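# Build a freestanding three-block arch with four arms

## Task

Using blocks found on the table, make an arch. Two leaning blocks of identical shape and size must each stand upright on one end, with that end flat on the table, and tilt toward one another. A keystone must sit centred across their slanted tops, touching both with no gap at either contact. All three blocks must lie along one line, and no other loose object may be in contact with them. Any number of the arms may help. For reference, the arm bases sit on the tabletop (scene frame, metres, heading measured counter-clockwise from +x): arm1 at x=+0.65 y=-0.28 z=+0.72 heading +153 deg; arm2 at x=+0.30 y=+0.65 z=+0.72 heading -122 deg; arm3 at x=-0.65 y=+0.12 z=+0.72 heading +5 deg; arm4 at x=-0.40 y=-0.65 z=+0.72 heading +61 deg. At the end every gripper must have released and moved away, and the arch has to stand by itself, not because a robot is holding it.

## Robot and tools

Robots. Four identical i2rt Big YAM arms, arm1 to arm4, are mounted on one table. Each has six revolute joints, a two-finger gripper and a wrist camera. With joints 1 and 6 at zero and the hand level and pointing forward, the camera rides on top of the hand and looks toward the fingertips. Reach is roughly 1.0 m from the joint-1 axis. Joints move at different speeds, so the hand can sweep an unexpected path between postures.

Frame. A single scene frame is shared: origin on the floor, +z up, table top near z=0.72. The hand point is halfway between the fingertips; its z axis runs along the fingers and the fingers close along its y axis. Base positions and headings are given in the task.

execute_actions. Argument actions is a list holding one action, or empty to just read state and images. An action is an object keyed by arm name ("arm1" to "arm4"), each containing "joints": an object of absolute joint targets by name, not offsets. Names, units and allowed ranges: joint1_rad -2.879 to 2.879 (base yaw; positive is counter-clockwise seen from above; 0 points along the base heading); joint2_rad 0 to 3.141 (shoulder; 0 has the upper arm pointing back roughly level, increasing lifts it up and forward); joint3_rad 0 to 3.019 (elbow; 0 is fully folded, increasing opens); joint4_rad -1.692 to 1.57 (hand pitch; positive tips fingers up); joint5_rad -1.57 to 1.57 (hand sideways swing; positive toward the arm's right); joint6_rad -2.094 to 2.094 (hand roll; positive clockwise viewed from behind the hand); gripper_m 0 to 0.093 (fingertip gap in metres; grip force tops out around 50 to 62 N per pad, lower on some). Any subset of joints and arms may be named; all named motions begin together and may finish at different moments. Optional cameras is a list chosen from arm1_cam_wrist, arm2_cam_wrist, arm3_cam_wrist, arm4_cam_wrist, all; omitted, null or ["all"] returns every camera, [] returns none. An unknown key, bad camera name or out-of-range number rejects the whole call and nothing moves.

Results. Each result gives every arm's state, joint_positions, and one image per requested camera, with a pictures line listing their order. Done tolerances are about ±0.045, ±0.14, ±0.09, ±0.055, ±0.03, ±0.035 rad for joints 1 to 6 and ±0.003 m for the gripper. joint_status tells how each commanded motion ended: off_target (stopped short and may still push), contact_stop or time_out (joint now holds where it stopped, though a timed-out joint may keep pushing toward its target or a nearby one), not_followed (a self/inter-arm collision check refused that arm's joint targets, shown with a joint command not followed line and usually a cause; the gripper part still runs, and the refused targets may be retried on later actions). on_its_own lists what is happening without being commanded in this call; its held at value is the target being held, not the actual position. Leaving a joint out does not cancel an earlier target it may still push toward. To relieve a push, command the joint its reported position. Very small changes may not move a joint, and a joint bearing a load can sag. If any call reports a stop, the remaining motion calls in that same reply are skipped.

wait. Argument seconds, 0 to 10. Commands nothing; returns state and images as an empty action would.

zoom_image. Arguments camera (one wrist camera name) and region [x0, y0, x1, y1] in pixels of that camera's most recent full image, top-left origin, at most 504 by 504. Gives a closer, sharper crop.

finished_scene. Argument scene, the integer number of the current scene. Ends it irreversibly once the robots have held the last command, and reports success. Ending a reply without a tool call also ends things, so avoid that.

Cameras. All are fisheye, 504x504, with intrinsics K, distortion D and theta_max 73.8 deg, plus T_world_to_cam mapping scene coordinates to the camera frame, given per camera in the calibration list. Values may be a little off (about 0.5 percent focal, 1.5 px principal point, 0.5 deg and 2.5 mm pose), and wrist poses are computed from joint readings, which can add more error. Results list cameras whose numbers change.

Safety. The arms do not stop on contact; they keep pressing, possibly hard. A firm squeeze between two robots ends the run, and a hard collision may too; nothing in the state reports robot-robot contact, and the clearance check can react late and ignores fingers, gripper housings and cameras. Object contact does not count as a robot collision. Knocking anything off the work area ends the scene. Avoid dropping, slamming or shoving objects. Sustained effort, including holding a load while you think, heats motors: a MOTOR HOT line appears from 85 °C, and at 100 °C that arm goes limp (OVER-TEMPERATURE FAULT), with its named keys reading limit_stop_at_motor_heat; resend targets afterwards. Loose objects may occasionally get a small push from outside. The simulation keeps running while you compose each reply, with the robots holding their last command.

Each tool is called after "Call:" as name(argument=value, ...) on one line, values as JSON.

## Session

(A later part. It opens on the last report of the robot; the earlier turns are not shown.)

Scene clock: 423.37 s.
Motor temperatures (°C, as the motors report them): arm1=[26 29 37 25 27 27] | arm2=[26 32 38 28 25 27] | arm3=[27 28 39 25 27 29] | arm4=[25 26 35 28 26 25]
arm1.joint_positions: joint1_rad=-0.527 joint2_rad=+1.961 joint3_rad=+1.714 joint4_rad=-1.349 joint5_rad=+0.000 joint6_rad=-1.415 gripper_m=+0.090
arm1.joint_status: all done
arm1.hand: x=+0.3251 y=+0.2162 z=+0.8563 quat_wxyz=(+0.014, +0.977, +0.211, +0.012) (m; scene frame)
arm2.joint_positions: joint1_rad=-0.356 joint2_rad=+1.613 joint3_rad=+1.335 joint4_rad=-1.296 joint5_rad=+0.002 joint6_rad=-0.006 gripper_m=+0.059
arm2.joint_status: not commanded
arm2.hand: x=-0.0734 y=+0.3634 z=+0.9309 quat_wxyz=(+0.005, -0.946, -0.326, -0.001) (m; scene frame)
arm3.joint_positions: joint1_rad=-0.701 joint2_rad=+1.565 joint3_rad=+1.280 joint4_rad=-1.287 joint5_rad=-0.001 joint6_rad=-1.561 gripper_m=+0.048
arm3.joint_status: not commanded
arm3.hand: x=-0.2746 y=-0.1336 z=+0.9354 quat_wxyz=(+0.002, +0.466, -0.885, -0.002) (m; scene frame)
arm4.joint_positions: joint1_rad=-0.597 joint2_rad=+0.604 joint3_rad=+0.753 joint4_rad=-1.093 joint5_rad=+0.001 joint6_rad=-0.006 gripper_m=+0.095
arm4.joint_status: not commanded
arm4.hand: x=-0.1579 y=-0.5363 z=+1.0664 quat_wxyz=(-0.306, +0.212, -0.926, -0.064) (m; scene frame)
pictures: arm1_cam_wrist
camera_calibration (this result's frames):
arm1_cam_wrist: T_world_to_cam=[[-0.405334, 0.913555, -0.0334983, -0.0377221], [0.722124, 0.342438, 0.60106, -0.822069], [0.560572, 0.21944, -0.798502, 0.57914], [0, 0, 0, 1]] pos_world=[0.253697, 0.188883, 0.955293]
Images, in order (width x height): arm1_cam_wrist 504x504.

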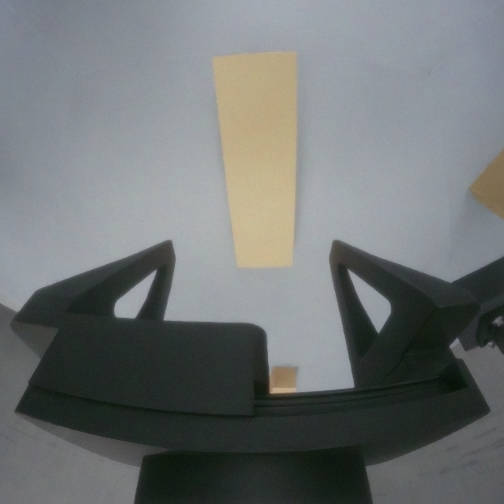

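Call:
execute_actions(actions=[{"arm1":{"joints":{"joint2_rad":2.09,"joint3_rad":1.575,"joint4_rad":-1.035}}}], cameras=[])

Call:
execute_actions(actions=[{"arm1":{"joints":{"gripper_m":0.045}}}], cameras=["arm1_cam_wrist"])

Scene clock: 429.93 s.
Motor temperatures (°C, as the motors report them): arm1=[26 30 38 25 27 27] | arm2=[26 32 38 28 25 27] | arm3=[27 28 39 25 27 29] | arm4=[25 26 35 28 26 25]
arm1.joint_positions: joint1_rad=-0.526 joint2_rad=+2.082 joint3_rad=+1.576 joint4_rad=-1.045 joint5_rad=+0.001 joint6_rad=-1.418 gripper_m=+0.090
arm1.joint_status: all done
arm1.hand: x=+0.3200 y=+0.2261 z=+0.7371 quat_wxyz=(-0.007, +0.977, +0.213, +0.004) (m; scene frame)
arm2.joint_positions: joint1_rad=-0.356 joint2_rad=+1.613 joint3_rad=+1.335 joint4_rad=-1.296 joint5_rad=+0.002 joint6_rad=-0.006 gripper_m=+0.059
arm2.joint_status: not commanded
arm2.hand: x=-0.0734 y=+0.3634 z=+0.9309 quat_wxyz=(+0.005, -0.946, -0.326, -0.001) (m; scene frame)
arm3.joint_positions: joint1_rad=-0.701 joint2_rad=+1.565 joint3_rad=+1.280 joint4_rad=-1.287 joint5_rad=-0.001 joint6_rad=-1.561 gripper_m=+0.048
arm3.joint_status: not commanded
arm3.hand: x=-0.2746 y=-0.1336 z=+0.9354 quat_wxyz=(+0.002, +0.466, -0.885, -0.002) (m; scene frame)
arm4.joint_positions: joint1_rad=-0.597 joint2_rad=+0.604 joint3_rad=+0.753 joint4_rad=-1.093 joint5_rad=+0.001 joint6_rad=-0.006 gripper_m=+0.095
arm4.joint_status: not commanded
arm4.hand: x=-0.1579 y=-0.5363 z=+1.0664 quat_wxyz=(-0.306, +0.212, -0.926, -0.064) (m; scene frame)
pictures: none
No camera images: the call's "cameras" was empty. Leave "cameras" out to get every camera's image.

Scene clock: 430.53 s.
Motor temperatures (°C, as the motors report them): arm1=[26 30 37 25 27 27] | arm2=[26 32 38 28 25 27] | arm3=[27 28 39 25 27 29] | arm4=[25 26 35 28 26 25]
arm1.joint_positions: joint1_rad=-0.526 joint2_rad=+2.082 joint3_rad=+1.576 joint4_rad=-1.044 joint5_rad=+0.000 joint6_rad=-1.419 gripper_m=+0.060
arm1.joint_status: gripper_m off_target (ended at +0.060, target +0.045)
arm1.hand: x=+0.3198 y=+0.2263 z=+0.7370 quat_wxyz=(-0.007, +0.977, +0.213, +0.004) (m; scene frame)
arm2.joint_positions: joint1_rad=-0.356 joint2_rad=+1.613 joint3_rad=+1.335 joint4_rad=-1.296 joint5_rad=+0.002 joint6_rad=-0.006 gripper_m=+0.059
arm2.joint_status: not commanded
arm2.hand: x=-0.0734 y=+0.3634 z=+0.9309 quat_wxyz=(+0.005, -0.946, -0.326, -0.001) (m; scene frame)
arm3.joint_positions: joint1_rad=-0.701 joint2_rad=+1.565 joint3_rad=+1.280 joint4_rad=-1.287 joint5_rad=-0.001 joint6_rad=-1.561 gripper_m=+0.048
arm3.joint_status: not commanded
arm3.hand: x=-0.2746 y=-0.1336 z=+0.9354 quat_wxyz=(+0.002, +0.466, -0.885, -0.002) (m; scene frame)
arm4.joint_positions: joint1_rad=-0.597 joint2_rad=+0.604 joint3_rad=+0.753 joint4_rad=-1.093 joint5_rad=+0.001 joint6_rad=-0.006 gripper_m=+0.095
arm4.joint_status: not commanded
arm4.hand: x=-0.1579 y=-0.5363 z=+1.0664 quat_wxyz=(-0.306, +0.212, -0.926, -0.064) (m; scene frame)
pictures: arm1_cam_wrist
camera_calibration (this result's frames):
arm1_cam_wrist: T_world_to_cam=[[-0.410292, 0.911874, 0.0121107, -0.0848015], [0.735216, 0.32289, 0.595986, -0.745957], [0.539554, 0.253432, -0.802903, 0.486853], [0, 0, 0, 1]] pos_world=[0.250962, 0.194806, 0.836503]
Images, in order (width x height): arm1_cam_wrist 504x504.

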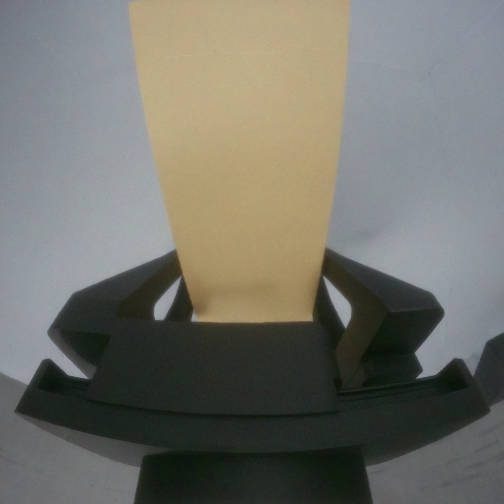

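Call:
execute_actions(actions=[{"arm1":{"joints":{"joint2_rad":1.75,"joint3_rad":1.7,"joint4_rad":-1.5}}}], cameras=[])

Call:
execute_actions(actions=[{"arm1":{"joints":{"joint1_rad":0.065,"joint6_rad":-1.595}}}], cameras=[])

Call:
execute_actions(actions=[{"arm1":{"joints":{"joint2_rad":2.14,"joint3_rad":2.22,"joint4_rad":-1.6}}}], cameras=["arm1_cam_wrist"])

Scene clock: 439.50 s.
Motor temperatures (°C, as the motors report them): arm1=[26 30 37 25 27 27] | arm2=[26 32 38 28 25 27] | arm3=[27 28 40 25 27 29] | arm4=[25 26 35 28 26 25]
arm1.joint_positions: joint1_rad=-0.526 joint2_rad=+1.779 joint3_rad=+1.676 joint4_rad=-1.490 joint5_rad=+0.000 joint6_rad=-1.419 gripper_m=+0.060
arm1.joint_status: all done
arm1.hand: x=+0.3521 y=+0.1726 z=+0.9425 quat_wxyz=(+0.014, +0.977, +0.213, +0.012) (m; scene frame)
arm2.joint_positions: joint1_rad=-0.356 joint2_rad=+1.613 joint3_rad=+1.335 joint4_rad=-1.296 joint5_rad=+0.002 joint6_rad=-0.006 gripper_m=+0.059
arm2.joint_status: not commanded
arm2.hand: x=-0.0734 y=+0.3634 z=+0.9309 quat_wxyz=(+0.005, -0.946, -0.326, -0.001) (m; scene frame)
arm3.joint_positions: joint1_rad=-0.701 joint2_rad=+1.565 joint3_rad=+1.280 joint4_rad=-1.287 joint5_rad=-0.001 joint6_rad=-1.561 gripper_m=+0.048
arm3.joint_status: not commanded
arm3.hand: x=-0.2746 y=-0.1336 z=+0.9354 quat_wxyz=(+0.002, +0.466, -0.885, -0.002) (m; scene frame)
arm4.joint_positions: joint1_rad=-0.597 joint2_rad=+0.604 joint3_rad=+0.753 joint4_rad=-1.093 joint5_rad=+0.001 joint6_rad=-0.006 gripper_m=+0.095
arm4.joint_status: not commanded
arm4.hand: x=-0.1579 y=-0.5363 z=+1.0664 quat_wxyz=(-0.306, +0.212, -0.926, -0.064) (m; scene frame)
pictures: none
No camera images: the call's "cameras" was empty. Leave "cameras" out to get every camera's image.

Scene clock: 441.10 s.
Motor temperatures (°C, as the motors report them): arm1=[26 31 37 25 27 27] | arm2=[26 32 38 28 25 27] | arm3=[27 28 40 25 27 29] | arm4=[25 26 35 28 26 25]
arm1.joint_positions: joint1_rad=+0.062 joint2_rad=+1.779 joint3_rad=+1.676 joint4_rad=-1.490 joint5_rad=-0.001 joint6_rad=-1.582 gripper_m=+0.059
arm1.joint_status: all done
arm1.hand: x=+0.1511 y=-0.0680 z=+0.9399 quat_wxyz=(+0.015, +0.831, +0.557, +0.012) (m; scene frame)
arm2.joint_positions: joint1_rad=-0.356 joint2_rad=+1.613 joint3_rad=+1.335 joint4_rad=-1.296 joint5_rad=+0.002 joint6_rad=-0.006 gripper_m=+0.059
arm2.joint_status: not commanded
arm2.hand: x=-0.0734 y=+0.3634 z=+0.9309 quat_wxyz=(+0.005, -0.946, -0.326, -0.001) (m; scene frame)
arm3.joint_positions: joint1_rad=-0.701 joint2_rad=+1.565 joint3_rad=+1.280 joint4_rad=-1.287 joint5_rad=-0.001 joint6_rad=-1.561 gripper_m=+0.048
arm3.joint_status: not commanded
arm3.hand: x=-0.2746 y=-0.1336 z=+0.9354 quat_wxyz=(+0.002, +0.466, -0.885, -0.002) (m; scene frame)
arm4.joint_positions: joint1_rad=-0.597 joint2_rad=+0.604 joint3_rad=+0.753 joint4_rad=-1.093 joint5_rad=+0.001 joint6_rad=-0.006 gripper_m=+0.095
arm4.joint_status: not commanded
arm4.hand: x=-0.1579 y=-0.5363 z=+1.0664 quat_wxyz=(-0.306, +0.212, -0.926, -0.064) (m; scene frame)
pictures: none
No camera images: the call's "cameras" was empty. Leave "cameras" out to get every camera's image.

Scene clock: 442.57 s.
Motor temperatures (°C, as the motors report them): arm1=[26 31 37 25 27 27] | arm2=[26 32 38 28 25 27] | arm3=[27 28 40 25 27 29] | arm4=[25 26 35 28 26 25]
arm1.joint_positions: joint1_rad=+0.062 joint2_rad=+2.173 joint3_rad=+2.160 joint4_rad=-1.591 joint5_rad=-0.001 joint6_rad=-1.584 gripper_m=+0.059
arm1.joint_status: all done
arm1.hand: x=+0.0367 y=-0.0193 z=+0.8898 quat_wxyz=(+0.020, +0.830, +0.557, +0.015) (m; scene frame)
arm2.joint_positions: joint1_rad=-0.356 joint2_rad=+1.613 joint3_rad=+1.335 joint4_rad=-1.296 joint5_rad=+0.002 joint6_rad=-0.006 gripper_m=+0.059
arm2.joint_status: not commanded
arm2.hand: x=-0.0734 y=+0.3634 z=+0.9309 quat_wxyz=(+0.005, -0.946, -0.326, -0.001) (m; scene frame)
arm3.joint_positions: joint1_rad=-0.701 joint2_rad=+1.565 joint3_rad=+1.280 joint4_rad=-1.287 joint5_rad=-0.001 joint6_rad=-1.561 gripper_m=+0.048
arm3.joint_status: not commanded
arm3.hand: x=-0.2746 y=-0.1336 z=+0.9354 quat_wxyz=(+0.002, +0.466, -0.885, -0.002) (m; scene frame)
arm4.joint_positions: joint1_rad=-0.597 joint2_rad=+0.604 joint3_rad=+0.753 joint4_rad=-1.093 joint5_rad=+0.001 joint6_rad=-0.006 gripper_m=+0.095
arm4.joint_status: not commanded
arm4.hand: x=-0.1579 y=-0.5363 z=+1.0664 quat_wxyz=(-0.306, +0.212, -0.926, -0.064) (m; scene frame)
pictures: arm1_cam_wrist
camera_calibration (this result's frames):
arm1_cam_wrist: T_world_to_cam=[[-0.921596, 0.384973, -0.0495575, 0.084615], [0.284215, 0.756253, 0.589325, -0.518784], [0.264352, 0.529035, -0.806375, 0.843009], [0, 0, 0, 1]] pos_world=[0.00257578, -0.0862236, 0.989706]
Images, in order (width x height): arm1_cam_wrist 504x504.

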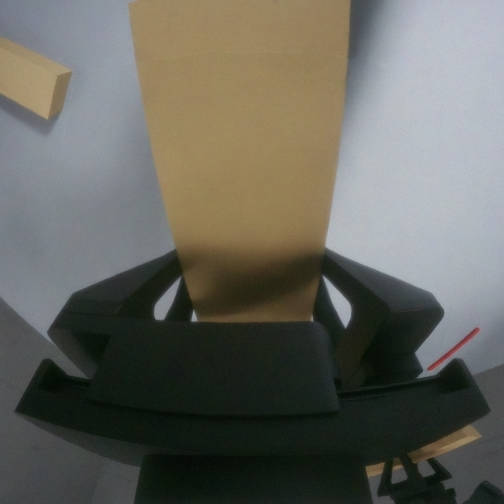

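Call:
execute_actions(actions=[{"arm1":{"joints":{"joint2_rad":2.125}}}], cameras=[])

Scene clock: 451.10 s.
Motor temperatures (°C, as the motors report them): arm1=[26 32 39 25 27 27] | arm2=[26 32 38 28 25 27] | arm3=[27 28 40 25 27 29] | arm4=[25 26 35 28 26 25]
arm1.joint_positions: joint1_rad=+0.062 joint2_rad=+2.171 joint3_rad=+2.160 joint4_rad=-1.591 joint5_rad=-0.001 joint6_rad=-1.584 gripper_m=+0.059
arm1.joint_status: all done
arm1.hand: x=+0.0367 y=-0.0193 z=+0.8910 quat_wxyz=(+0.019, +0.830, +0.557, +0.014) (m; scene frame)
arm2.joint_positions: joint1_rad=-0.356 joint2_rad=+1.613 joint3_rad=+1.335 joint4_rad=-1.296 joint5_rad=+0.002 joint6_rad=-0.006 gripper_m=+0.059
arm2.joint_status: not commanded
arm2.hand: x=-0.0734 y=+0.3634 z=+0.9309 quat_wxyz=(+0.005, -0.946, -0.326, -0.001) (m; scene frame)
arm3.joint_positions: joint1_rad=-0.701 joint2_rad=+1.565 joint3_rad=+1.280 joint4_rad=-1.287 joint5_rad=-0.001 joint6_rad=-1.561 gripper_m=+0.048
arm3.joint_status: not commanded
arm3.hand: x=-0.2746 y=-0.1336 z=+0.9354 quat_wxyz=(+0.002, +0.466, -0.885, -0.002) (m; scene frame)
arm4.joint_positions: joint1_rad=-0.597 joint2_rad=+0.604 joint3_rad=+0.753 joint4_rad=-1.093 joint5_rad=+0.001 joint6_rad=-0.006 gripper_m=+0.095
arm4.joint_status: not commanded
arm4.hand: x=-0.1579 y=-0.5363 z=+1.0664 quat_wxyz=(-0.306, +0.212, -0.926, -0.064) (m; scene frame)
pictures: none
No camera images: the call's "cameras" was empty. Leave "cameras" out to get every camera's image.

Call:
execute_actions(actions=[{"arm1":{"joints":{"joint2_rad":1.95}}}], cameras=[])

Call:
execute_actions(actions=[{"arm1":{"joints":{"joint2_rad":2.11}}}], cameras=[])

Scene clock: 456.77 s.
Motor temperatures (°C, as the motors report them): arm1=[26 33 40 25 27 27] | arm2=[26 32 38 28 25 27] | arm3=[27 28 40 25 27 29] | arm4=[25 26 35 28 26 25]
arm1.joint_positions: joint1_rad=+0.062 joint2_rad=+1.972 joint3_rad=+2.182 joint4_rad=-1.592 joint5_rad=-0.001 joint6_rad=-1.584 gripper_m=+0.059
arm1.joint_status: all done
arm1.hand: x=+0.0475 y=-0.0245 z=+1.0274 quat_wxyz=(-0.073, +0.827, +0.555, -0.046) (m; scene frame)
arm2.joint_positions: joint1_rad=-0.356 joint2_rad=+1.613 joint3_rad=+1.335 joint4_rad=-1.296 joint5_rad=+0.002 joint6_rad=-0.006 gripper_m=+0.059
arm2.joint_status: not commanded
arm2.hand: x=-0.0734 y=+0.3634 z=+0.9309 quat_wxyz=(+0.005, -0.946, -0.326, -0.001) (m; scene frame)
arm3.joint_positions: joint1_rad=-0.701 joint2_rad=+1.565 joint3_rad=+1.280 joint4_rad=-1.287 joint5_rad=-0.001 joint6_rad=-1.561 gripper_m=+0.048
arm3.joint_status: not commanded
arm3.hand: x=-0.2746 y=-0.1336 z=+0.9354 quat_wxyz=(+0.002, +0.466, -0.885, -0.002) (m; scene frame)
arm4.joint_positions: joint1_rad=-0.597 joint2_rad=+0.604 joint3_rad=+0.753 joint4_rad=-1.093 joint5_rad=+0.001 joint6_rad=-0.006 gripper_m=+0.095
arm4.joint_status: not commanded
arm4.hand: x=-0.1579 y=-0.5363 z=+1.0664 quat_wxyz=(-0.306, +0.212, -0.926, -0.064) (m; scene frame)
pictures: none
No camera images: the call's "cameras" was empty. Leave "cameras" out to get every camera's image.

Scene clock: 458.13 s.
Motor temperatures (°C, as the motors report them): arm1=[26 33 40 25 27 27] | arm2=[26 32 38 28 25 27] | arm3=[27 28 40 25 27 29] | arm4=[25 26 35 28 26 25]
arm1.joint_positions: joint1_rad=+0.062 joint2_rad=+2.146 joint3_rad=+2.182 joint4_rad=-1.592 joint5_rad=-0.001 joint6_rad=-1.584 gripper_m=+0.059
arm1.joint_status: all done
arm1.hand: x=+0.0325 y=-0.0176 z=+0.9157 quat_wxyz=(-0.001, +0.830, +0.557, +0.002) (m; scene frame)
arm2.joint_positions: joint1_rad=-0.356 joint2_rad=+1.613 joint3_rad=+1.335 joint4_rad=-1.296 joint5_rad=+0.002 joint6_rad=-0.006 gripper_m=+0.059
arm2.joint_status: not commanded
arm2.hand: x=-0.0734 y=+0.3634 z=+0.9309 quat_wxyz=(+0.005, -0.946, -0.326, -0.001) (m; scene frame)
arm3.joint_positions: joint1_rad=-0.701 joint2_rad=+1.565 joint3_rad=+1.280 joint4_rad=-1.287 joint5_rad=-0.001 joint6_rad=-1.561 gripper_m=+0.048
arm3.joint_status: not commanded
arm3.hand: x=-0.2746 y=-0.1336 z=+0.9354 quat_wxyz=(+0.002, +0.466, -0.885, -0.002) (m; scene frame)
arm4.joint_positions: joint1_rad=-0.597 joint2_rad=+0.604 joint3_rad=+0.753 joint4_rad=-1.093 joint5_rad=+0.001 joint6_rad=-0.006 gripper_m=+0.095
arm4.joint_status: not commanded
arm4.hand: x=-0.1579 y=-0.5363 z=+1.0664 quat_wxyz=(-0.306, +0.212, -0.926, -0.064) (m; scene frame)
pictures: none
No camera images: the call's "cameras" was empty. Leave "cameras" out to get every camera's image.

Call:
execute_actions(actions=[{"arm3":{"joints":{"joint2_rad":1.3,"joint3_rad":0.6,"joint4_rad":0.7}}}], cameras=[])

Call:
execute_actions(actions=[{"arm3":{"joints":{"joint6_rad":-0.365,"joint1_rad":-0.55}}}], cameras=["arm3_cam_wrist","arm4_cam_wrist","arm2_cam_wrist"])

Scene clock: 473.33 s.
Motor temperatures (°C, as the motors report them): arm1=[26 34 40 25 27 27] | arm2=[26 32 38 28 25 27] | arm3=[27 28 40 25 27 29] | arm4=[25 26 35 28 26 25]
arm1.joint_positions: joint1_rad=+0.062 joint2_rad=+2.146 joint3_rad=+2.182 joint4_rad=-1.592 joint5_rad=-0.001 joint6_rad=-1.584 gripper_m=+0.059
arm1.joint_status: not commanded
arm1.hand: x=+0.0325 y=-0.0176 z=+0.9157 quat_wxyz=(-0.001, +0.830, +0.557, +0.002) (m; scene frame)
arm2.joint_positions: joint1_rad=-0.356 joint2_rad=+1.613 joint3_rad=+1.335 joint4_rad=-1.296 joint5_rad=+0.002 joint6_rad=-0.006 gripper_m=+0.059
arm2.joint_status: not commanded
arm2.hand: x=-0.0734 y=+0.3634 z=+0.9309 quat_wxyz=(+0.005, -0.946, -0.326, -0.001) (m; scene frame)
arm3.joint_positions: joint1_rad=-0.701 joint2_rad=+1.323 joint3_rad=+0.564 joint4_rad=+0.646 joint5_rad=-0.001 joint6_rad=-1.562 gripper_m=+0.048
arm3.joint_status: all done
arm3.hand: x=-0.2225 y=-0.1685 z=+1.0019 quat_wxyz=(-0.315, +0.349, -0.661, +0.585) (m; scene frame)
arm4.joint_positions: joint1_rad=-0.597 joint2_rad=+0.604 joint3_rad=+0.753 joint4_rad=-1.093 joint5_rad=+0.001 joint6_rad=-0.006 gripper_m=+0.095
arm4.joint_status: not commanded
arm4.hand: x=-0.1579 y=-0.5363 z=+1.0664 quat_wxyz=(-0.306, +0.212, -0.926, -0.064) (m; scene frame)
pictures: none
No camera images: the call's "cameras" was empty. Leave "cameras" out to get every camera's image.

Scene clock: 475.30 s.
Motor temperatures (°C, as the motors report them): arm1=[26 34 40 25 27 27] | arm2=[26 32 39 28 25 27] | arm3=[27 28 40 25 27 29] | arm4=[25 26 35 28 26 25]
arm1.joint_positions: joint1_rad=+0.062 joint2_rad=+2.146 joint3_rad=+2.182 joint4_rad=-1.592 joint5_rad=-0.001 joint6_rad=-1.584 gripper_m=+0.059
arm1.joint_status: not commanded
arm1.hand: x=+0.0325 y=-0.0176 z=+0.9157 quat_wxyz=(-0.001, +0.830, +0.557, +0.002) (m; scene frame)
arm2.joint_positions: joint1_rad=-0.356 joint2_rad=+1.613 joint3_rad=+1.335 joint4_rad=-1.296 joint5_rad=+0.002 joint6_rad=-0.006 gripper_m=+0.059
arm2.joint_status: not commanded
arm2.hand: x=-0.0734 y=+0.3634 z=+0.9309 quat_wxyz=(+0.005, -0.946, -0.326, -0.001) (m; scene frame)
arm3.joint_positions: joint1_rad=-0.543 joint2_rad=+1.323 joint3_rad=+0.564 joint4_rad=+0.646 joint5_rad=-0.001 joint6_rad=-0.373 gripper_m=+0.048
arm3.joint_status: all done
arm3.hand: x=-0.1823 y=-0.0972 z=+1.0018 quat_wxyz=(-0.611, -0.022, -0.748, +0.260) (m; scene frame)
arm4.joint_positions: joint1_rad=-0.597 joint2_rad=+0.604 joint3_rad=+0.753 joint4_rad=-1.093 joint5_rad=+0.001 joint6_rad=-0.006 gripper_m=+0.095
arm4.joint_status: not commanded
arm4.hand: x=-0.1579 y=-0.5363 z=+1.0664 quat_wxyz=(-0.306, +0.212, -0.926, -0.064) (m; scene frame)
pictures: arm2_cam_wrist, arm3_cam_wrist, arm4_cam_wrist
camera_calibration (this result's frames):
arm2_cam_wrist: T_world_to_cam=[[-0.612729, 0.789886, 0.0253435, -0.353357], [0.654256, 0.489008, 0.576906, -0.662676], [0.443297, 0.370068, -0.816417, 0.780539], [0, 0, 0, 1]] pos_world=[-0.128964, 0.314312, 1.0285]
arm3_cam_wrist: T_world_to_cam=[[-0.350135, -0.864289, 0.361123, -0.511852], [-0.739626, 0.0185336, -0.672763, 0.541823], [0.574769, -0.502653, -0.64574, 0.82618], [0, 0, 0, 1]] pos_world=[-0.253334, -0.0371475, 1.08286]
arm4_cam_wrist: T_world_to_cam=[[0.427314, -0.904061, 0.00870404, -0.422163], [-0.903921, -0.427401, -0.0159398, -0.349785], [0.0181307, -0.00105647, -0.999835, 1.19557], [0, 0, 0, 1]] pos_world=[-0.157459, -0.529896, 1.19347]
Images, in order (width x height): arm2_cam_wrist 504x504, arm3_cam_wrist 504x504, arm4_cam_wrist 504x504.

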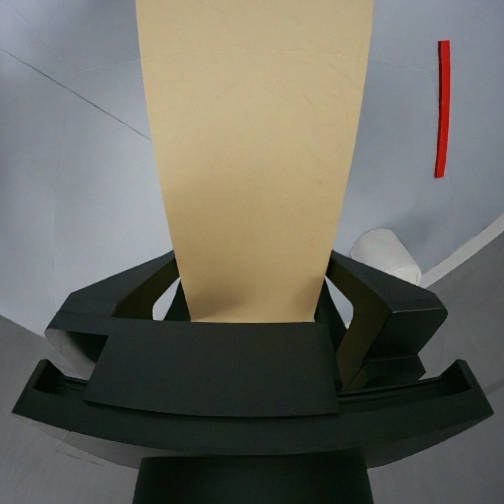

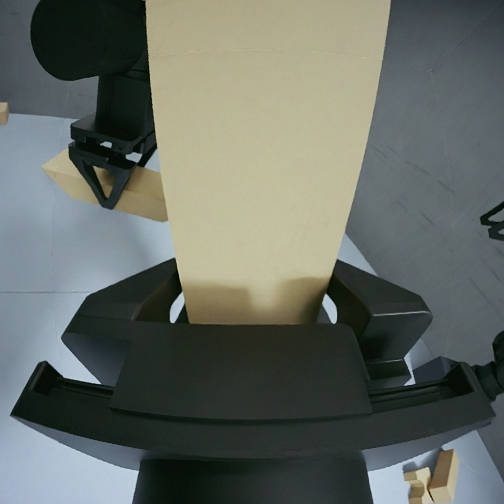

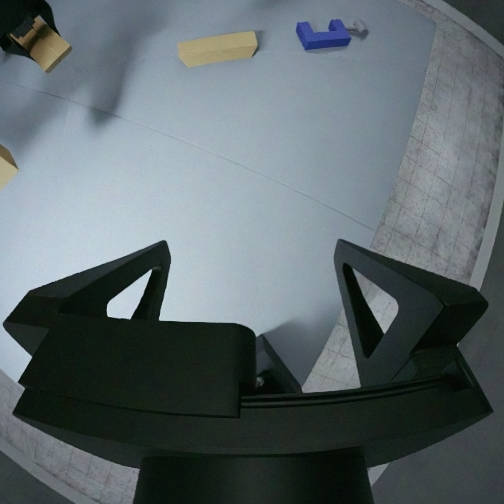

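Call:
execute_actions(actions=[{"arm3":{"joints":{"joint1_rad":-0.6}},"arm4":{"joints":{"joint1_rad":-0.25,"joint2_rad":1.0,"joint3_rad":0.2,"joint4_rad":0.6}}}], cameras=[])

Call:
execute_actions(actions=[{"arm3":{"joints":{"joint2_rad":2.14,"joint3_rad":1.09,"joint4_rad":1.1}}}], cameras=["arm3_cam_wrist","arm4_cam_wrist"])

Scene clock: 491.87 s.
Motor temperatures (°C, as the motors report them): arm1=[26 35 40 25 27 27] | arm2=[26 32 39 28 25 27] | arm3=[27 28 41 26 27 29] | arm4=[25 26 35 28 26 25]
arm1.joint_positions: joint1_rad=+0.062 joint2_rad=+2.146 joint3_rad=+2.182 joint4_rad=-1.592 joint5_rad=-0.001 joint6_rad=-1.584 gripper_m=+0.059
arm1.joint_status: not commanded
arm1.hand: x=+0.0325 y=-0.0176 z=+0.9157 quat_wxyz=(-0.001, +0.830, +0.557, +0.002) (m; scene frame)
arm2.joint_positions: joint1_rad=-0.356 joint2_rad=+1.613 joint3_rad=+1.335 joint4_rad=-1.296 joint5_rad=+0.002 joint6_rad=-0.006 gripper_m=+0.059
arm2.joint_status: not commanded
arm2.hand: x=-0.0734 y=+0.3634 z=+0.9309 quat_wxyz=(+0.005, -0.946, -0.326, -0.001) (m; scene frame)
arm3.joint_positions: joint1_rad=-0.593 joint2_rad=+1.323 joint3_rad=+0.564 joint4_rad=+0.646 joint5_rad=+0.000 joint6_rad=-0.373 gripper_m=+0.048
arm3.joint_status: all done
arm3.hand: x=-0.1939 y=-0.1205 z=+1.0018 quat_wxyz=(-0.604, -0.041, -0.747, +0.276) (m; scene frame)
arm4.joint_positions: joint1_rad=-0.253 joint2_rad=+1.000 joint3_rad=+0.192 joint4_rad=+0.579 joint5_rad=+0.001 joint6_rad=-0.006 gripper_m=+0.095
arm4.joint_status: all done
arm4.hand: x=-0.1337 y=-0.3850 z=+0.9611 quat_wxyz=(-0.579, +0.304, -0.720, -0.233) (m; scene frame)
pictures: none
No camera images: the call's "cameras" was empty. Leave "cameras" out to get every camera's image.

Scene clock: 493.30 s.
Motor temperatures (°C, as the motors report them): arm1=[26 35 40 25 27 27] | arm2=[26 32 39 28 25 27] | arm3=[27 28 41 26 27 29] | arm4=[25 26 35 28 26 25]
arm1.joint_positions: joint1_rad=+0.062 joint2_rad=+2.146 joint3_rad=+2.182 joint4_rad=-1.592 joint5_rad=-0.001 joint6_rad=-1.584 gripper_m=+0.059
arm1.joint_status: not commanded
arm1.hand: x=+0.0325 y=-0.0176 z=+0.9157 quat_wxyz=(-0.001, +0.830, +0.557, +0.002) (m; scene frame)
arm2.joint_positions: joint1_rad=-0.356 joint2_rad=+1.613 joint3_rad=+1.335 joint4_rad=-1.296 joint5_rad=+0.002 joint6_rad=-0.006 gripper_m=+0.059
arm2.joint_status: not commanded
arm2.hand: x=-0.0734 y=+0.3634 z=+0.9309 quat_wxyz=(+0.005, -0.946, -0.326, -0.001) (m; scene frame)
arm3.joint_positions: joint1_rad=-0.594 joint2_rad=+2.188 joint3_rad=+1.056 joint4_rad=+1.071 joint5_rad=-0.001 joint6_rad=-0.372 gripper_m=+0.048
arm3.joint_status: all done
arm3.hand: x=-0.0285 y=-0.2076 z=+0.8166 quat_wxyz=(-0.622, -0.040, -0.729, +0.283) (m; scene frame)
arm4.joint_positions: joint1_rad=-0.253 joint2_rad=+1.000 joint3_rad=+0.192 joint4_rad=+0.579 joint5_rad=+0.001 joint6_rad=-0.006 gripper_m=+0.095
arm4.joint_status: not commanded
arm4.hand: x=-0.1337 y=-0.3850 z=+0.9611 quat_wxyz=(-0.579, +0.304, -0.720, -0.233) (m; scene frame)
pictures: arm3_cam_wrist, arm4_cam_wrist
camera_calibration (this result's frames):
arm3_cam_wrist: T_world_to_cam=[[-0.41026, -0.836968, 0.362175, -0.483408], [-0.70526, 0.0393952, -0.707854, 0.567046], [0.578183, -0.545831, -0.606442, 0.521723], [0, 0, 0, 1]] pos_world=[-0.100059, -0.142163, 0.892859]
arm4_cam_wrist: T_world_to_cam=[[0.705799, -0.708327, 0.0109311, -0.184285], [-0.523659, -0.532058, -0.665353, 0.369717], [0.477104, 0.463882, -0.746448, 1.08684], [0, 0, 0, 1]] pos_world=[-0.194864, -0.43799, 1.05928]
Images, in order (width x height): arm3_cam_wrist 504x504, arm4_cam_wrist 504x504.

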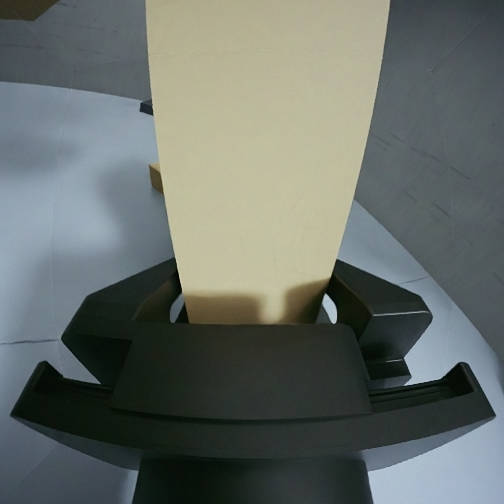

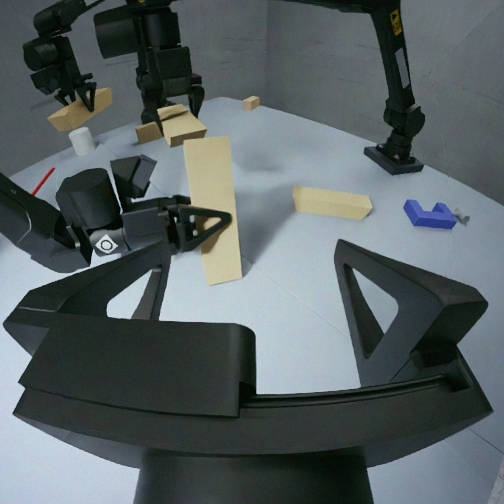

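Call:
zoom_image(camera="arm4_cam_wrist", region=[120, 90, 320, 300])

Region (120, 90, 320, 300) of arm4_cam_wrist's 504x504 image, scaled by 2.400, with more detail than that image has; it fills the left 480 columns of this view, and the rest is white.

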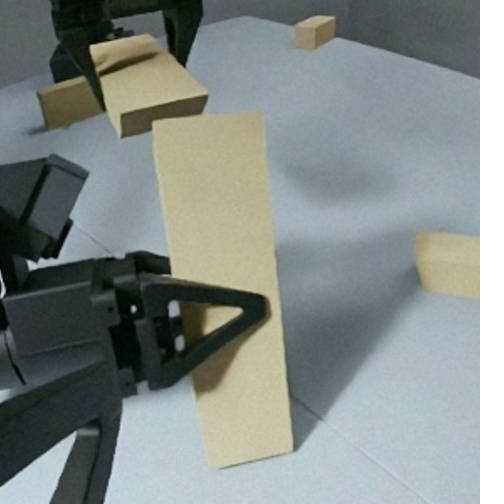

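Call:
execute_actions(actions=[{"arm3":{"joints":{"joint4_rad":1.16}}}], cameras=[])

Call:
execute_actions(actions=[{"arm3":{"joints":{"joint1_rad":-0.515}}}], cameras=["arm4_cam_wrist"])

Scene clock: 503.07 s.
Motor temperatures (°C, as the motors report them): arm1=[26 35 40 25 27 27] | arm2=[26 32 39 28 25 27] | arm3=[27 29 40 26 27 29] | arm4=[25 26 34 28 26 25]
arm1.joint_positions: joint1_rad=+0.062 joint2_rad=+2.146 joint3_rad=+2.182 joint4_rad=-1.592 joint5_rad=-0.001 joint6_rad=-1.584 gripper_m=+0.059
arm1.joint_status: not commanded
arm1.hand: x=+0.0325 y=-0.0176 z=+0.9157 quat_wxyz=(-0.001, +0.830, +0.557, +0.002) (m; scene frame)
arm2.joint_positions: joint1_rad=-0.356 joint2_rad=+1.613 joint3_rad=+1.335 joint4_rad=-1.296 joint5_rad=+0.002 joint6_rad=-0.006 gripper_m=+0.059
arm2.joint_status: not commanded
arm2.hand: x=-0.0734 y=+0.3634 z=+0.9309 quat_wxyz=(+0.005, -0.946, -0.326, -0.001) (m; scene frame)
arm3.joint_positions: joint1_rad=-0.594 joint2_rad=+2.187 joint3_rad=+1.056 joint4_rad=+1.106 joint5_rad=-0.001 joint6_rad=-0.372 gripper_m=+0.048
arm3.joint_status: all done
arm3.hand: x=-0.0280 y=-0.2078 z=+0.8256 quat_wxyz=(-0.633, -0.039, -0.717, +0.289) (m; scene frame)
arm4.joint_positions: joint1_rad=-0.253 joint2_rad=+1.000 joint3_rad=+0.192 joint4_rad=+0.579 joint5_rad=+0.001 joint6_rad=-0.006 gripper_m=+0.095
arm4.joint_status: not commanded
arm4.hand: x=-0.1337 y=-0.3850 z=+0.9611 quat_wxyz=(-0.579, +0.304, -0.720, -0.233) (m; scene frame)
pictures: none
No camera images: the call's "cameras" was empty. Leave "cameras" out to get every camera's image.

Scene clock: 504.00 s.
Motor temperatures (°C, as the motors report them): arm1=[26 35 40 25 27 27] | arm2=[26 32 39 28 25 27] | arm3=[27 30 40 26 27 29] | arm4=[25 26 34 28 26 25]
arm1.joint_positions: joint1_rad=+0.055 joint2_rad=+2.140 joint3_rad=+2.182 joint4_rad=-1.592 joint5_rad=+0.004 joint6_rad=-1.584 gripper_m=+0.059
arm1.joint_status: not commanded
arm1.hand: x=+0.0348 y=-0.0128 z=+0.9192 quat_wxyz=(-0.004, +0.832, +0.555, +0.002) (m; scene frame)
arm2.joint_positions: joint1_rad=-0.356 joint2_rad=+1.613 joint3_rad=+1.335 joint4_rad=-1.296 joint5_rad=+0.002 joint6_rad=-0.006 gripper_m=+0.059
arm2.joint_status: not commanded
arm2.hand: x=-0.0734 y=+0.3634 z=+0.9309 quat_wxyz=(+0.005, -0.946, -0.326, -0.001) (m; scene frame)
arm3.joint_positions: joint1_rad=-0.525 joint2_rad=+2.186 joint3_rad=+1.056 joint4_rad=+1.106 joint5_rad=+0.002 joint6_rad=-0.363 gripper_m=+0.048
arm3.joint_status: all done
arm3.hand: x=-0.0073 y=-0.1651 z=+0.8261 quat_wxyz=(-0.644, -0.019, -0.717, +0.265) (m; scene frame)
arm4.joint_positions: joint1_rad=-0.253 joint2_rad=+1.000 joint3_rad=+0.192 joint4_rad=+0.579 joint5_rad=+0.001 joint6_rad=-0.006 gripper_m=+0.095
arm4.joint_status: not commanded
arm4.hand: x=-0.1337 y=-0.3850 z=+0.9611 quat_wxyz=(-0.579, +0.304, -0.720, -0.233) (m; scene frame)
pictures: arm4_cam_wrist
camera_calibration (this result's frames):
arm4_cam_wrist: T_world_to_cam=[[0.705799, -0.708327, 0.0109311, -0.184285], [-0.523659, -0.532058, -0.665353, 0.369717], [0.477104, 0.463882, -0.746448, 1.08684], [0, 0, 0, 1]] pos_world=[-0.194864, -0.43799, 1.05928]
Images, in order (width x height): arm4_cam_wrist 504x504.

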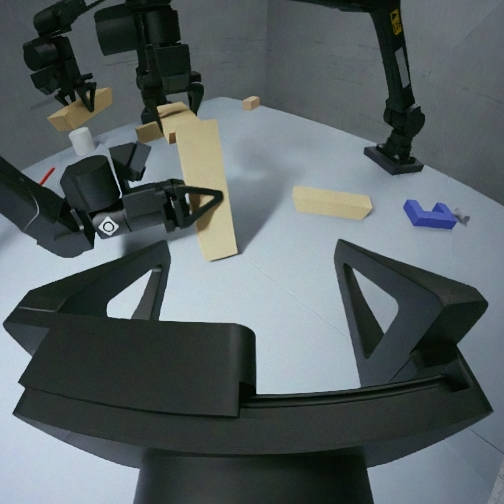

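Call:
zoom_image(camera="arm4_cam_wrist", region=[120, 70, 280, 270])

Region (120, 70, 280, 270) of arm4_cam_wrist's 504x504 image, scaled by 2.520, with more detail than that image has; it fills the left 403 columns of this view, and the rest is white.

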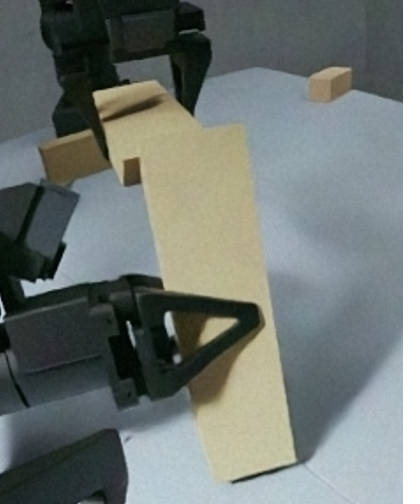

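Call:
execute_actions(actions=[{"arm3":{"joints":{"joint1_rad":-0.57}}}], cameras=[])

Call:
execute_actions(actions=[{"arm3":{"joints":{"joint2_rad":2.25,"joint4_rad":1.22}}}], cameras=["arm4_cam_wrist"])

Call:
zoom_image(camera="arm4_cam_wrist", region=[120, 70, 280, 270])

Scene clock: 520.27 s.
Motor temperatures (°C, as the motors report them): arm1=[26 35 41 25 27 27] | arm2=[26 33 39 28 25 27] | arm3=[27 31 39 26 27 29] | arm4=[25 26 34 29 26 25]
arm1.joint_positions: joint1_rad=+0.055 joint2_rad=+2.140 joint3_rad=+2.182 joint4_rad=-1.592 joint5_rad=+0.004 joint6_rad=-1.584 gripper_m=+0.059
arm1.joint_status: not commanded
arm1.hand: x=+0.0347 y=-0.0131 z=+0.9192 quat_wxyz=(-0.004, +0.832, +0.555, +0.002) (m; scene frame)
arm2.joint_positions: joint1_rad=-0.356 joint2_rad=+1.613 joint3_rad=+1.335 joint4_rad=-1.296 joint5_rad=+0.002 joint6_rad=-0.006 gripper_m=+0.059
arm2.joint_status: not commanded
arm2.hand: x=-0.0734 y=+0.3634 z=+0.9309 quat_wxyz=(+0.005, -0.946, -0.326, -0.001) (m; scene frame)
arm3.joint_positions: joint1_rad=-0.564 joint2_rad=+2.186 joint3_rad=+1.056 joint4_rad=+1.106 joint5_rad=+0.001 joint6_rad=-0.363 gripper_m=+0.048
arm3.joint_status: all done
arm3.hand: x=-0.0188 y=-0.1897 z=+0.8261 quat_wxyz=(-0.639, -0.032, -0.717, +0.277) (m; scene frame)
arm4.joint_positions: joint1_rad=-0.253 joint2_rad=+1.000 joint3_rad=+0.192 joint4_rad=+0.579 joint5_rad=+0.001 joint6_rad=-0.006 gripper_m=+0.095
arm4.joint_status: not commanded
arm4.hand: x=-0.1337 y=-0.3850 z=+0.9611 quat_wxyz=(-0.579, +0.304, -0.720, -0.233) (m; scene frame)
pictures: none
No camera images: the call's "cameras" was empty. Leave "cameras" out to get every camera's image.

Scene clock: 521.00 s.
Motor temperatures (°C, as the motors report them): arm1=[26 35 41 25 27 27] | arm2=[26 33 39 28 25 27] | arm3=[27 31 39 26 27 29] | arm4=[25 26 34 29 26 25]
arm1.joint_positions: joint1_rad=+0.055 joint2_rad=+2.140 joint3_rad=+2.182 joint4_rad=-1.592 joint5_rad=+0.004 joint6_rad=-1.584 gripper_m=+0.059
arm1.joint_status: not commanded
arm1.hand: x=+0.0347 y=-0.0131 z=+0.9192 quat_wxyz=(-0.004, +0.832, +0.555, +0.002) (m; scene frame)
arm2.joint_positions: joint1_rad=-0.356 joint2_rad=+1.613 joint3_rad=+1.335 joint4_rad=-1.296 joint5_rad=+0.002 joint6_rad=-0.006 gripper_m=+0.059
arm2.joint_status: not commanded
arm2.hand: x=-0.0734 y=+0.3634 z=+0.9309 quat_wxyz=(+0.005, -0.946, -0.326, -0.001) (m; scene frame)
arm3.joint_positions: joint1_rad=-0.564 joint2_rad=+2.241 joint3_rad=+1.059 joint4_rad=+1.192 joint5_rad=-0.002 joint6_rad=-0.368 gripper_m=+0.048
arm3.joint_status: all done
arm3.hand: x=-0.0219 y=-0.1877 z=+0.8116 quat_wxyz=(-0.650, -0.030, -0.705, +0.283) (m; scene frame)
arm4.joint_positions: joint1_rad=-0.253 joint2_rad=+1.000 joint3_rad=+0.192 joint4_rad=+0.579 joint5_rad=+0.001 joint6_rad=-0.006 gripper_m=+0.095
arm4.joint_status: not commanded
arm4.hand: x=-0.1337 y=-0.3850 z=+0.9611 quat_wxyz=(-0.579, +0.304, -0.720, -0.233) (m; scene frame)
pictures: arm4_cam_wrist
camera_calibration (this result's frames):
arm4_cam_wrist: T_world_to_cam=[[0.705799, -0.708327, 0.0109311, -0.184285], [-0.523659, -0.532058, -0.665353, 0.369717], [0.477104, 0.463882, -0.746448, 1.08684], [0, 0, 0, 1]] pos_world=[-0.194864, -0.43799, 1.05928]
Images, in order (width x height): arm4_cam_wrist 504x504.

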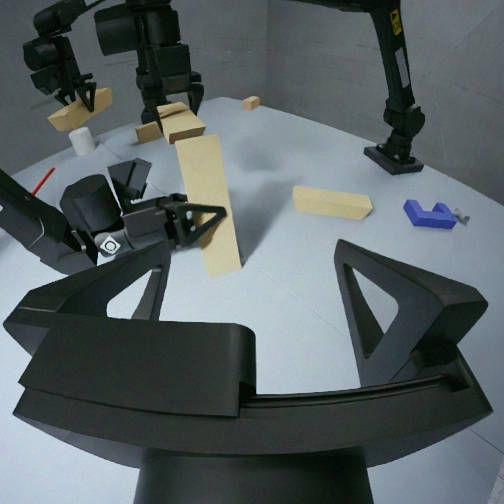

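Region (120, 70, 280, 270) of arm4_cam_wrist's 504x504 image, scaled by 2.520, with more detail than that image has; it fills the left 403 columns of this view, and the rest is white.

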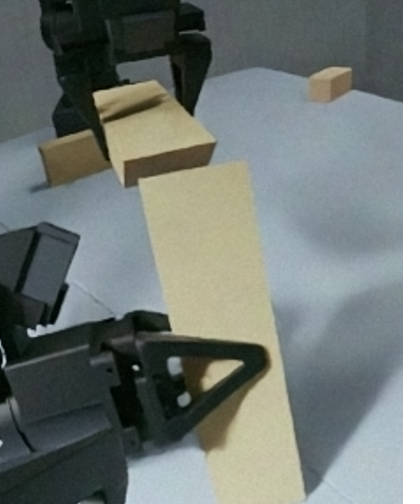

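Call:
execute_actions(actions=[{"arm3":{"joints":{"joint2_rad":2.29,"joint4_rad":1.25}}}], cameras=["arm4_cam_wrist"])

Call:
zoom_image(camera="arm4_cam_wrist", region=[130, 90, 290, 290])

Scene clock: 526.10 s.
Motor temperatures (°C, as the motors report them): arm1=[26 35 41 25 27 27] | arm2=[26 33 39 28 25 27] | arm3=[27 31 39 26 27 29] | arm4=[25 26 34 29 26 25]
arm1.joint_positions: joint1_rad=+0.055 joint2_rad=+2.140 joint3_rad=+2.182 joint4_rad=-1.592 joint5_rad=+0.004 joint6_rad=-1.584 gripper_m=+0.059
arm1.joint_status: not commanded
arm1.hand: x=+0.0347 y=-0.0131 z=+0.9192 quat_wxyz=(-0.004, +0.832, +0.555, +0.002) (m; scene frame)
arm2.joint_positions: joint1_rad=-0.356 joint2_rad=+1.613 joint3_rad=+1.335 joint4_rad=-1.296 joint5_rad=+0.002 joint6_rad=-0.006 gripper_m=+0.059
arm2.joint_status: not commanded
arm2.hand: x=-0.0734 y=+0.3634 z=+0.9309 quat_wxyz=(+0.005, -0.946, -0.326, -0.001) (m; scene frame)
arm3.joint_positions: joint1_rad=-0.564 joint2_rad=+2.256 joint3_rad=+1.061 joint4_rad=+1.231 joint5_rad=-0.002 joint6_rad=-0.368 gripper_m=+0.048
arm3.joint_status: all done
arm3.hand: x=-0.0226 y=-0.1874 z=+0.8119 quat_wxyz=(-0.658, -0.029, -0.695, +0.287) (m; scene frame)
arm4.joint_positions: joint1_rad=-0.253 joint2_rad=+1.000 joint3_rad=+0.192 joint4_rad=+0.579 joint5_rad=+0.001 joint6_rad=-0.006 gripper_m=+0.095
arm4.joint_status: not commanded
arm4.hand: x=-0.1337 y=-0.3850 z=+0.9611 quat_wxyz=(-0.579, +0.304, -0.720, -0.233) (m; scene frame)
pictures: arm4_cam_wrist
camera_calibration (this result's frames):
arm4_cam_wrist: T_world_to_cam=[[0.705799, -0.708327, 0.0109311, -0.184285], [-0.523659, -0.532058, -0.665353, 0.369717], [0.477104, 0.463882, -0.746448, 1.08684], [0, 0, 0, 1]] pos_world=[-0.194864, -0.43799, 1.05928]
Images, in order (width x height): arm4_cam_wrist 504x504.

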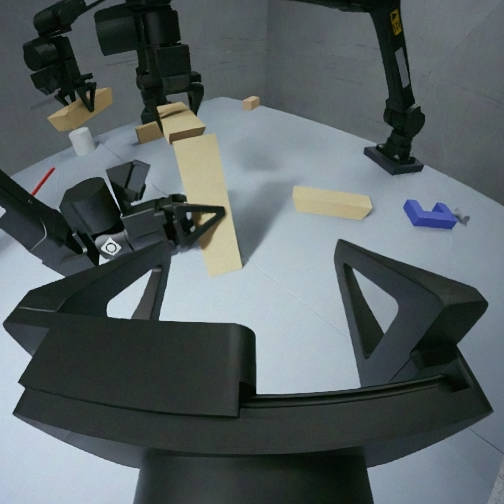

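Region (130, 90, 290, 290) of arm4_cam_wrist's 504x504 image, scaled by 2.520, with more detail than that image has; it fills the left 403 columns of this view, and the rest is white.

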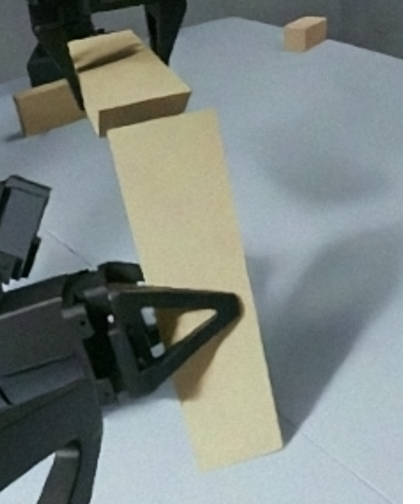

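Call:
execute_actions(actions=[{"arm3":{"joints":{"joint1_rad":-0.515,"joint2_rad":2.25,"joint4_rad":1.2}}}], cameras=["arm4_cam_wrist"])

Call:
zoom_image(camera="arm4_cam_wrist", region=[130, 90, 290, 290])

Scene clock: 533.90 s.
Motor temperatures (°C, as the motors report them): arm1=[26 36 41 25 27 27] | arm2=[26 33 39 28 25 27] | arm3=[27 30 39 26 27 29] | arm4=[25 26 34 29 26 25]
arm1.joint_positions: joint1_rad=+0.055 joint2_rad=+2.140 joint3_rad=+2.182 joint4_rad=-1.592 joint5_rad=+0.004 joint6_rad=-1.584 gripper_m=+0.059
arm1.joint_status: not commanded
arm1.hand: x=+0.0347 y=-0.0131 z=+0.9192 quat_wxyz=(-0.004, +0.832, +0.555, +0.002) (m; scene frame)
arm2.joint_positions: joint1_rad=-0.356 joint2_rad=+1.613 joint3_rad=+1.335 joint4_rad=-1.296 joint5_rad=+0.002 joint6_rad=-0.006 gripper_m=+0.059
arm2.joint_status: not commanded
arm2.hand: x=-0.0734 y=+0.3634 z=+0.9309 quat_wxyz=(+0.005, -0.946, -0.326, -0.001) (m; scene frame)
arm3.joint_positions: joint1_rad=-0.540 joint2_rad=+2.255 joint3_rad=+1.067 joint4_rad=+1.220 joint5_rad=+0.004 joint6_rad=-0.378 gripper_m=+0.048
arm3.joint_status: all done
arm3.hand: x=-0.0137 y=-0.1737 z=+0.8118 quat_wxyz=(-0.658, -0.019, -0.697, +0.283) (m; scene frame)
arm4.joint_positions: joint1_rad=-0.253 joint2_rad=+1.000 joint3_rad=+0.192 joint4_rad=+0.579 joint5_rad=+0.001 joint6_rad=-0.006 gripper_m=+0.095
arm4.joint_status: not commanded
arm4.hand: x=-0.1337 y=-0.3850 z=+0.9611 quat_wxyz=(-0.579, +0.304, -0.720, -0.233) (m; scene frame)
pictures: arm4_cam_wrist
camera_calibration (this result's frames):
arm4_cam_wrist: T_world_to_cam=[[0.705799, -0.708327, 0.0109311, -0.184285], [-0.523659, -0.532058, -0.665353, 0.369717], [0.477104, 0.463882, -0.746448, 1.08684], [0, 0, 0, 1]] pos_world=[-0.194864, -0.43799, 1.05928]
Images, in order (width x height): arm4_cam_wrist 504x504.

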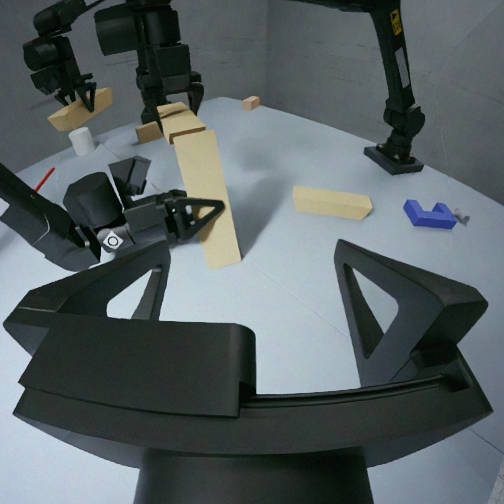

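Region (130, 90, 290, 290) of arm4_cam_wrist's 504x504 image, scaled by 2.520, with more detail than that image has; it fills the left 403 columns of this view, and the rest is white.

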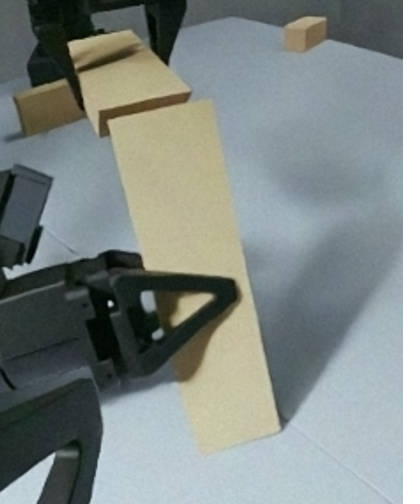

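Call:
execute_actions(actions=[{"arm3":{"joints":{"joint1_rad":-0.47}}}], cameras=["arm4_cam_wrist","arm1_cam_wrist"])

Call:
zoom_image(camera="arm4_cam_wrist", region=[130, 80, 290, 280])

Scene clock: 539.10 s.
Motor temperatures (°C, as the motors report them): arm1=[26 36 41 25 27 27] | arm2=[26 33 39 28 25 27] | arm3=[27 30 39 25 27 29] | arm4=[25 26 34 29 26 25]
arm1.joint_positions: joint1_rad=+0.053 joint2_rad=+2.139 joint3_rad=+2.182 joint4_rad=-1.592 joint5_rad=+0.004 joint6_rad=-1.584 gripper_m=+0.059
arm1.joint_status: not commanded
arm1.hand: x=+0.0353 y=-0.0118 z=+0.9197 quat_wxyz=(-0.005, +0.832, +0.554, +0.002) (m; scene frame)
arm2.joint_positions: joint1_rad=-0.356 joint2_rad=+1.613 joint3_rad=+1.335 joint4_rad=-1.296 joint5_rad=+0.002 joint6_rad=-0.006 gripper_m=+0.059
arm2.joint_status: not commanded
arm2.hand: x=-0.0734 y=+0.3634 z=+0.9309 quat_wxyz=(+0.005, -0.946, -0.326, -0.001) (m; scene frame)
arm3.joint_positions: joint1_rad=-0.497 joint2_rad=+2.255 joint3_rad=+1.068 joint4_rad=+1.220 joint5_rad=+0.008 joint6_rad=-0.377 gripper_m=+0.048
arm3.joint_status: all done
arm3.hand: x=-0.0018 y=-0.1466 z=+0.8119 quat_wxyz=(-0.664, -0.006, -0.698, +0.270) (m; scene frame)
arm4.joint_positions: joint1_rad=-0.253 joint2_rad=+1.000 joint3_rad=+0.192 joint4_rad=+0.579 joint5_rad=+0.001 joint6_rad=-0.006 gripper_m=+0.095
arm4.joint_status: not commanded
arm4.hand: x=-0.1337 y=-0.3850 z=+0.9611 quat_wxyz=(-0.579, +0.304, -0.720, -0.233) (m; scene frame)
pictures: arm1_cam_wrist, arm4_cam_wrist
camera_calibration (this result's frames):
arm1_cam_wrist: T_world_to_cam=[[-0.919687, 0.392621, 0.00497498, 0.031811], [0.318458, 0.738434, 0.59439, -0.547762], [0.229696, 0.548237, -0.804161, 0.862959], [0, 0, 0, 1]] pos_world=[0.00547702, -0.0811096, 1.01938]
arm4_cam_wrist: T_world_to_cam=[[0.705799, -0.708327, 0.0109311, -0.184285], [-0.523659, -0.532058, -0.665353, 0.369717], [0.477104, 0.463882, -0.746448, 1.08684], [0, 0, 0, 1]] pos_world=[-0.194864, -0.43799, 1.05928]
Images, in order (width x height): arm1_cam_wrist 504x504, arm4_cam_wrist 504x504.

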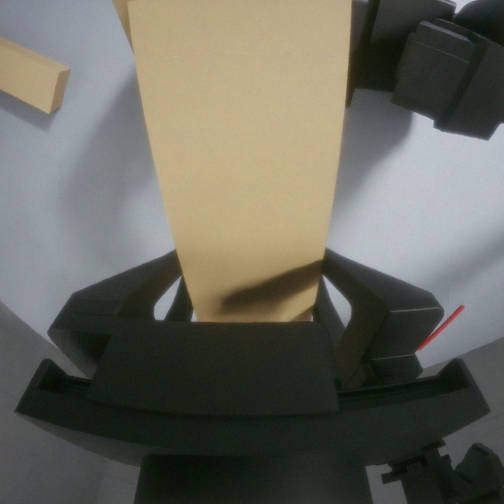

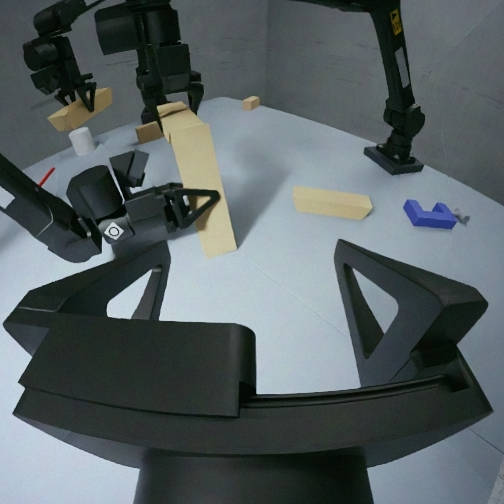

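Region (130, 80, 290, 280) of arm4_cam_wrist's 504x504 image, scaled by 2.520, with more detail than that image has; it fills the left 403 columns of this view, and the rest is white.

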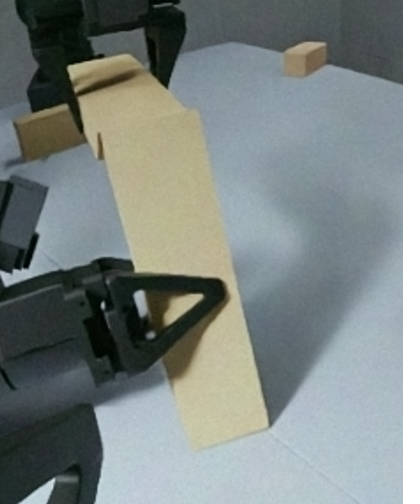

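Call:
execute_actions(actions=[{"arm3":{"joints":{"joint1_rad":-0.497,"gripper_m":0.085}}}], cameras=["arm4_cam_wrist","arm3_cam_wrist"])

Scene clock: 547.07 s.
Motor temperatures (°C, as the motors report them): arm1=[26 36 41 25 27 27] | arm2=[26 33 39 28 25 27] | arm3=[27 31 38 25 27 29] | arm4=[25 26 34 29 26 25]
arm1.joint_positions: joint1_rad=+0.054 joint2_rad=+2.139 joint3_rad=+2.182 joint4_rad=-1.592 joint5_rad=+0.003 joint6_rad=-1.585 gripper_m=+0.059
arm1.joint_status: not commanded
arm1.hand: x=+0.0352 y=-0.0122 z=+0.9197 quat_wxyz=(-0.004, +0.832, +0.555, +0.002) (m; scene frame)
arm2.joint_positions: joint1_rad=-0.356 joint2_rad=+1.613 joint3_rad=+1.335 joint4_rad=-1.296 joint5_rad=+0.002 joint6_rad=-0.006 gripper_m=+0.059
arm2.joint_status: not commanded
arm2.hand: x=-0.0734 y=+0.3634 z=+0.9309 quat_wxyz=(+0.005, -0.946, -0.326, -0.001) (m; scene frame)
arm3.joint_positions: joint1_rad=-0.497 joint2_rad=+2.255 joint3_rad=+1.068 joint4_rad=+1.216 joint5_rad=+0.002 joint6_rad=-0.375 gripper_m=+0.085
arm3.joint_status: all done
arm3.hand: x=-0.0014 y=-0.1457 z=+0.8111 quat_wxyz=(-0.664, -0.004, -0.699, +0.267) (m; scene frame)
arm4.joint_positions: joint1_rad=-0.253 joint2_rad=+1.000 joint3_rad=+0.192 joint4_rad=+0.579 joint5_rad=+0.001 joint6_rad=-0.006 gripper_m=+0.095
arm4.joint_status: not commanded
arm4.hand: x=-0.1337 y=-0.3850 z=+0.9611 quat_wxyz=(-0.579, +0.304, -0.720, -0.233) (m; scene frame)
pictures: arm3_cam_wrist, arm4_cam_wrist
camera_calibration (this result's frames):
arm3_cam_wrist: T_world_to_cam=[[-0.359765, -0.858694, 0.364984, -0.423828], [-0.6455, -0.0533952, -0.761891, 0.610241], [0.67372, -0.509699, -0.535077, 0.484034], [0, 0, 0, 1]] pos_world=[-0.0846714, -0.0846426, 0.878623]
arm4_cam_wrist: T_world_to_cam=[[0.705799, -0.708327, 0.0109311, -0.184285], [-0.523659, -0.532058, -0.665353, 0.369717], [0.477104, 0.463882, -0.746448, 1.08684], [0, 0, 0, 1]] pos_world=[-0.194864, -0.43799, 1.05928]
Images, in order (width x height): arm3_cam_wrist 504x504, arm4_cam_wrist 504x504.

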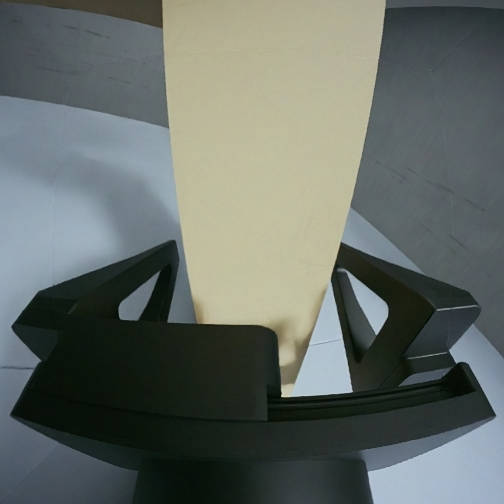

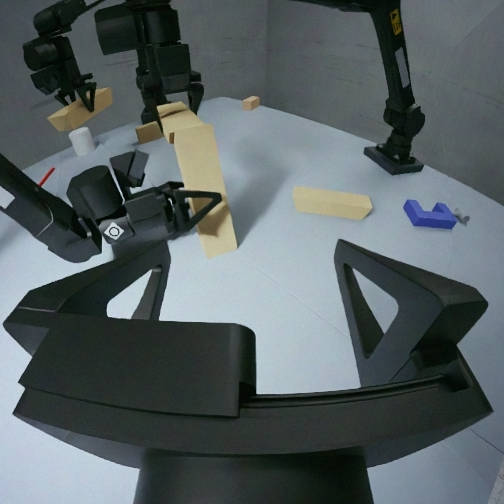

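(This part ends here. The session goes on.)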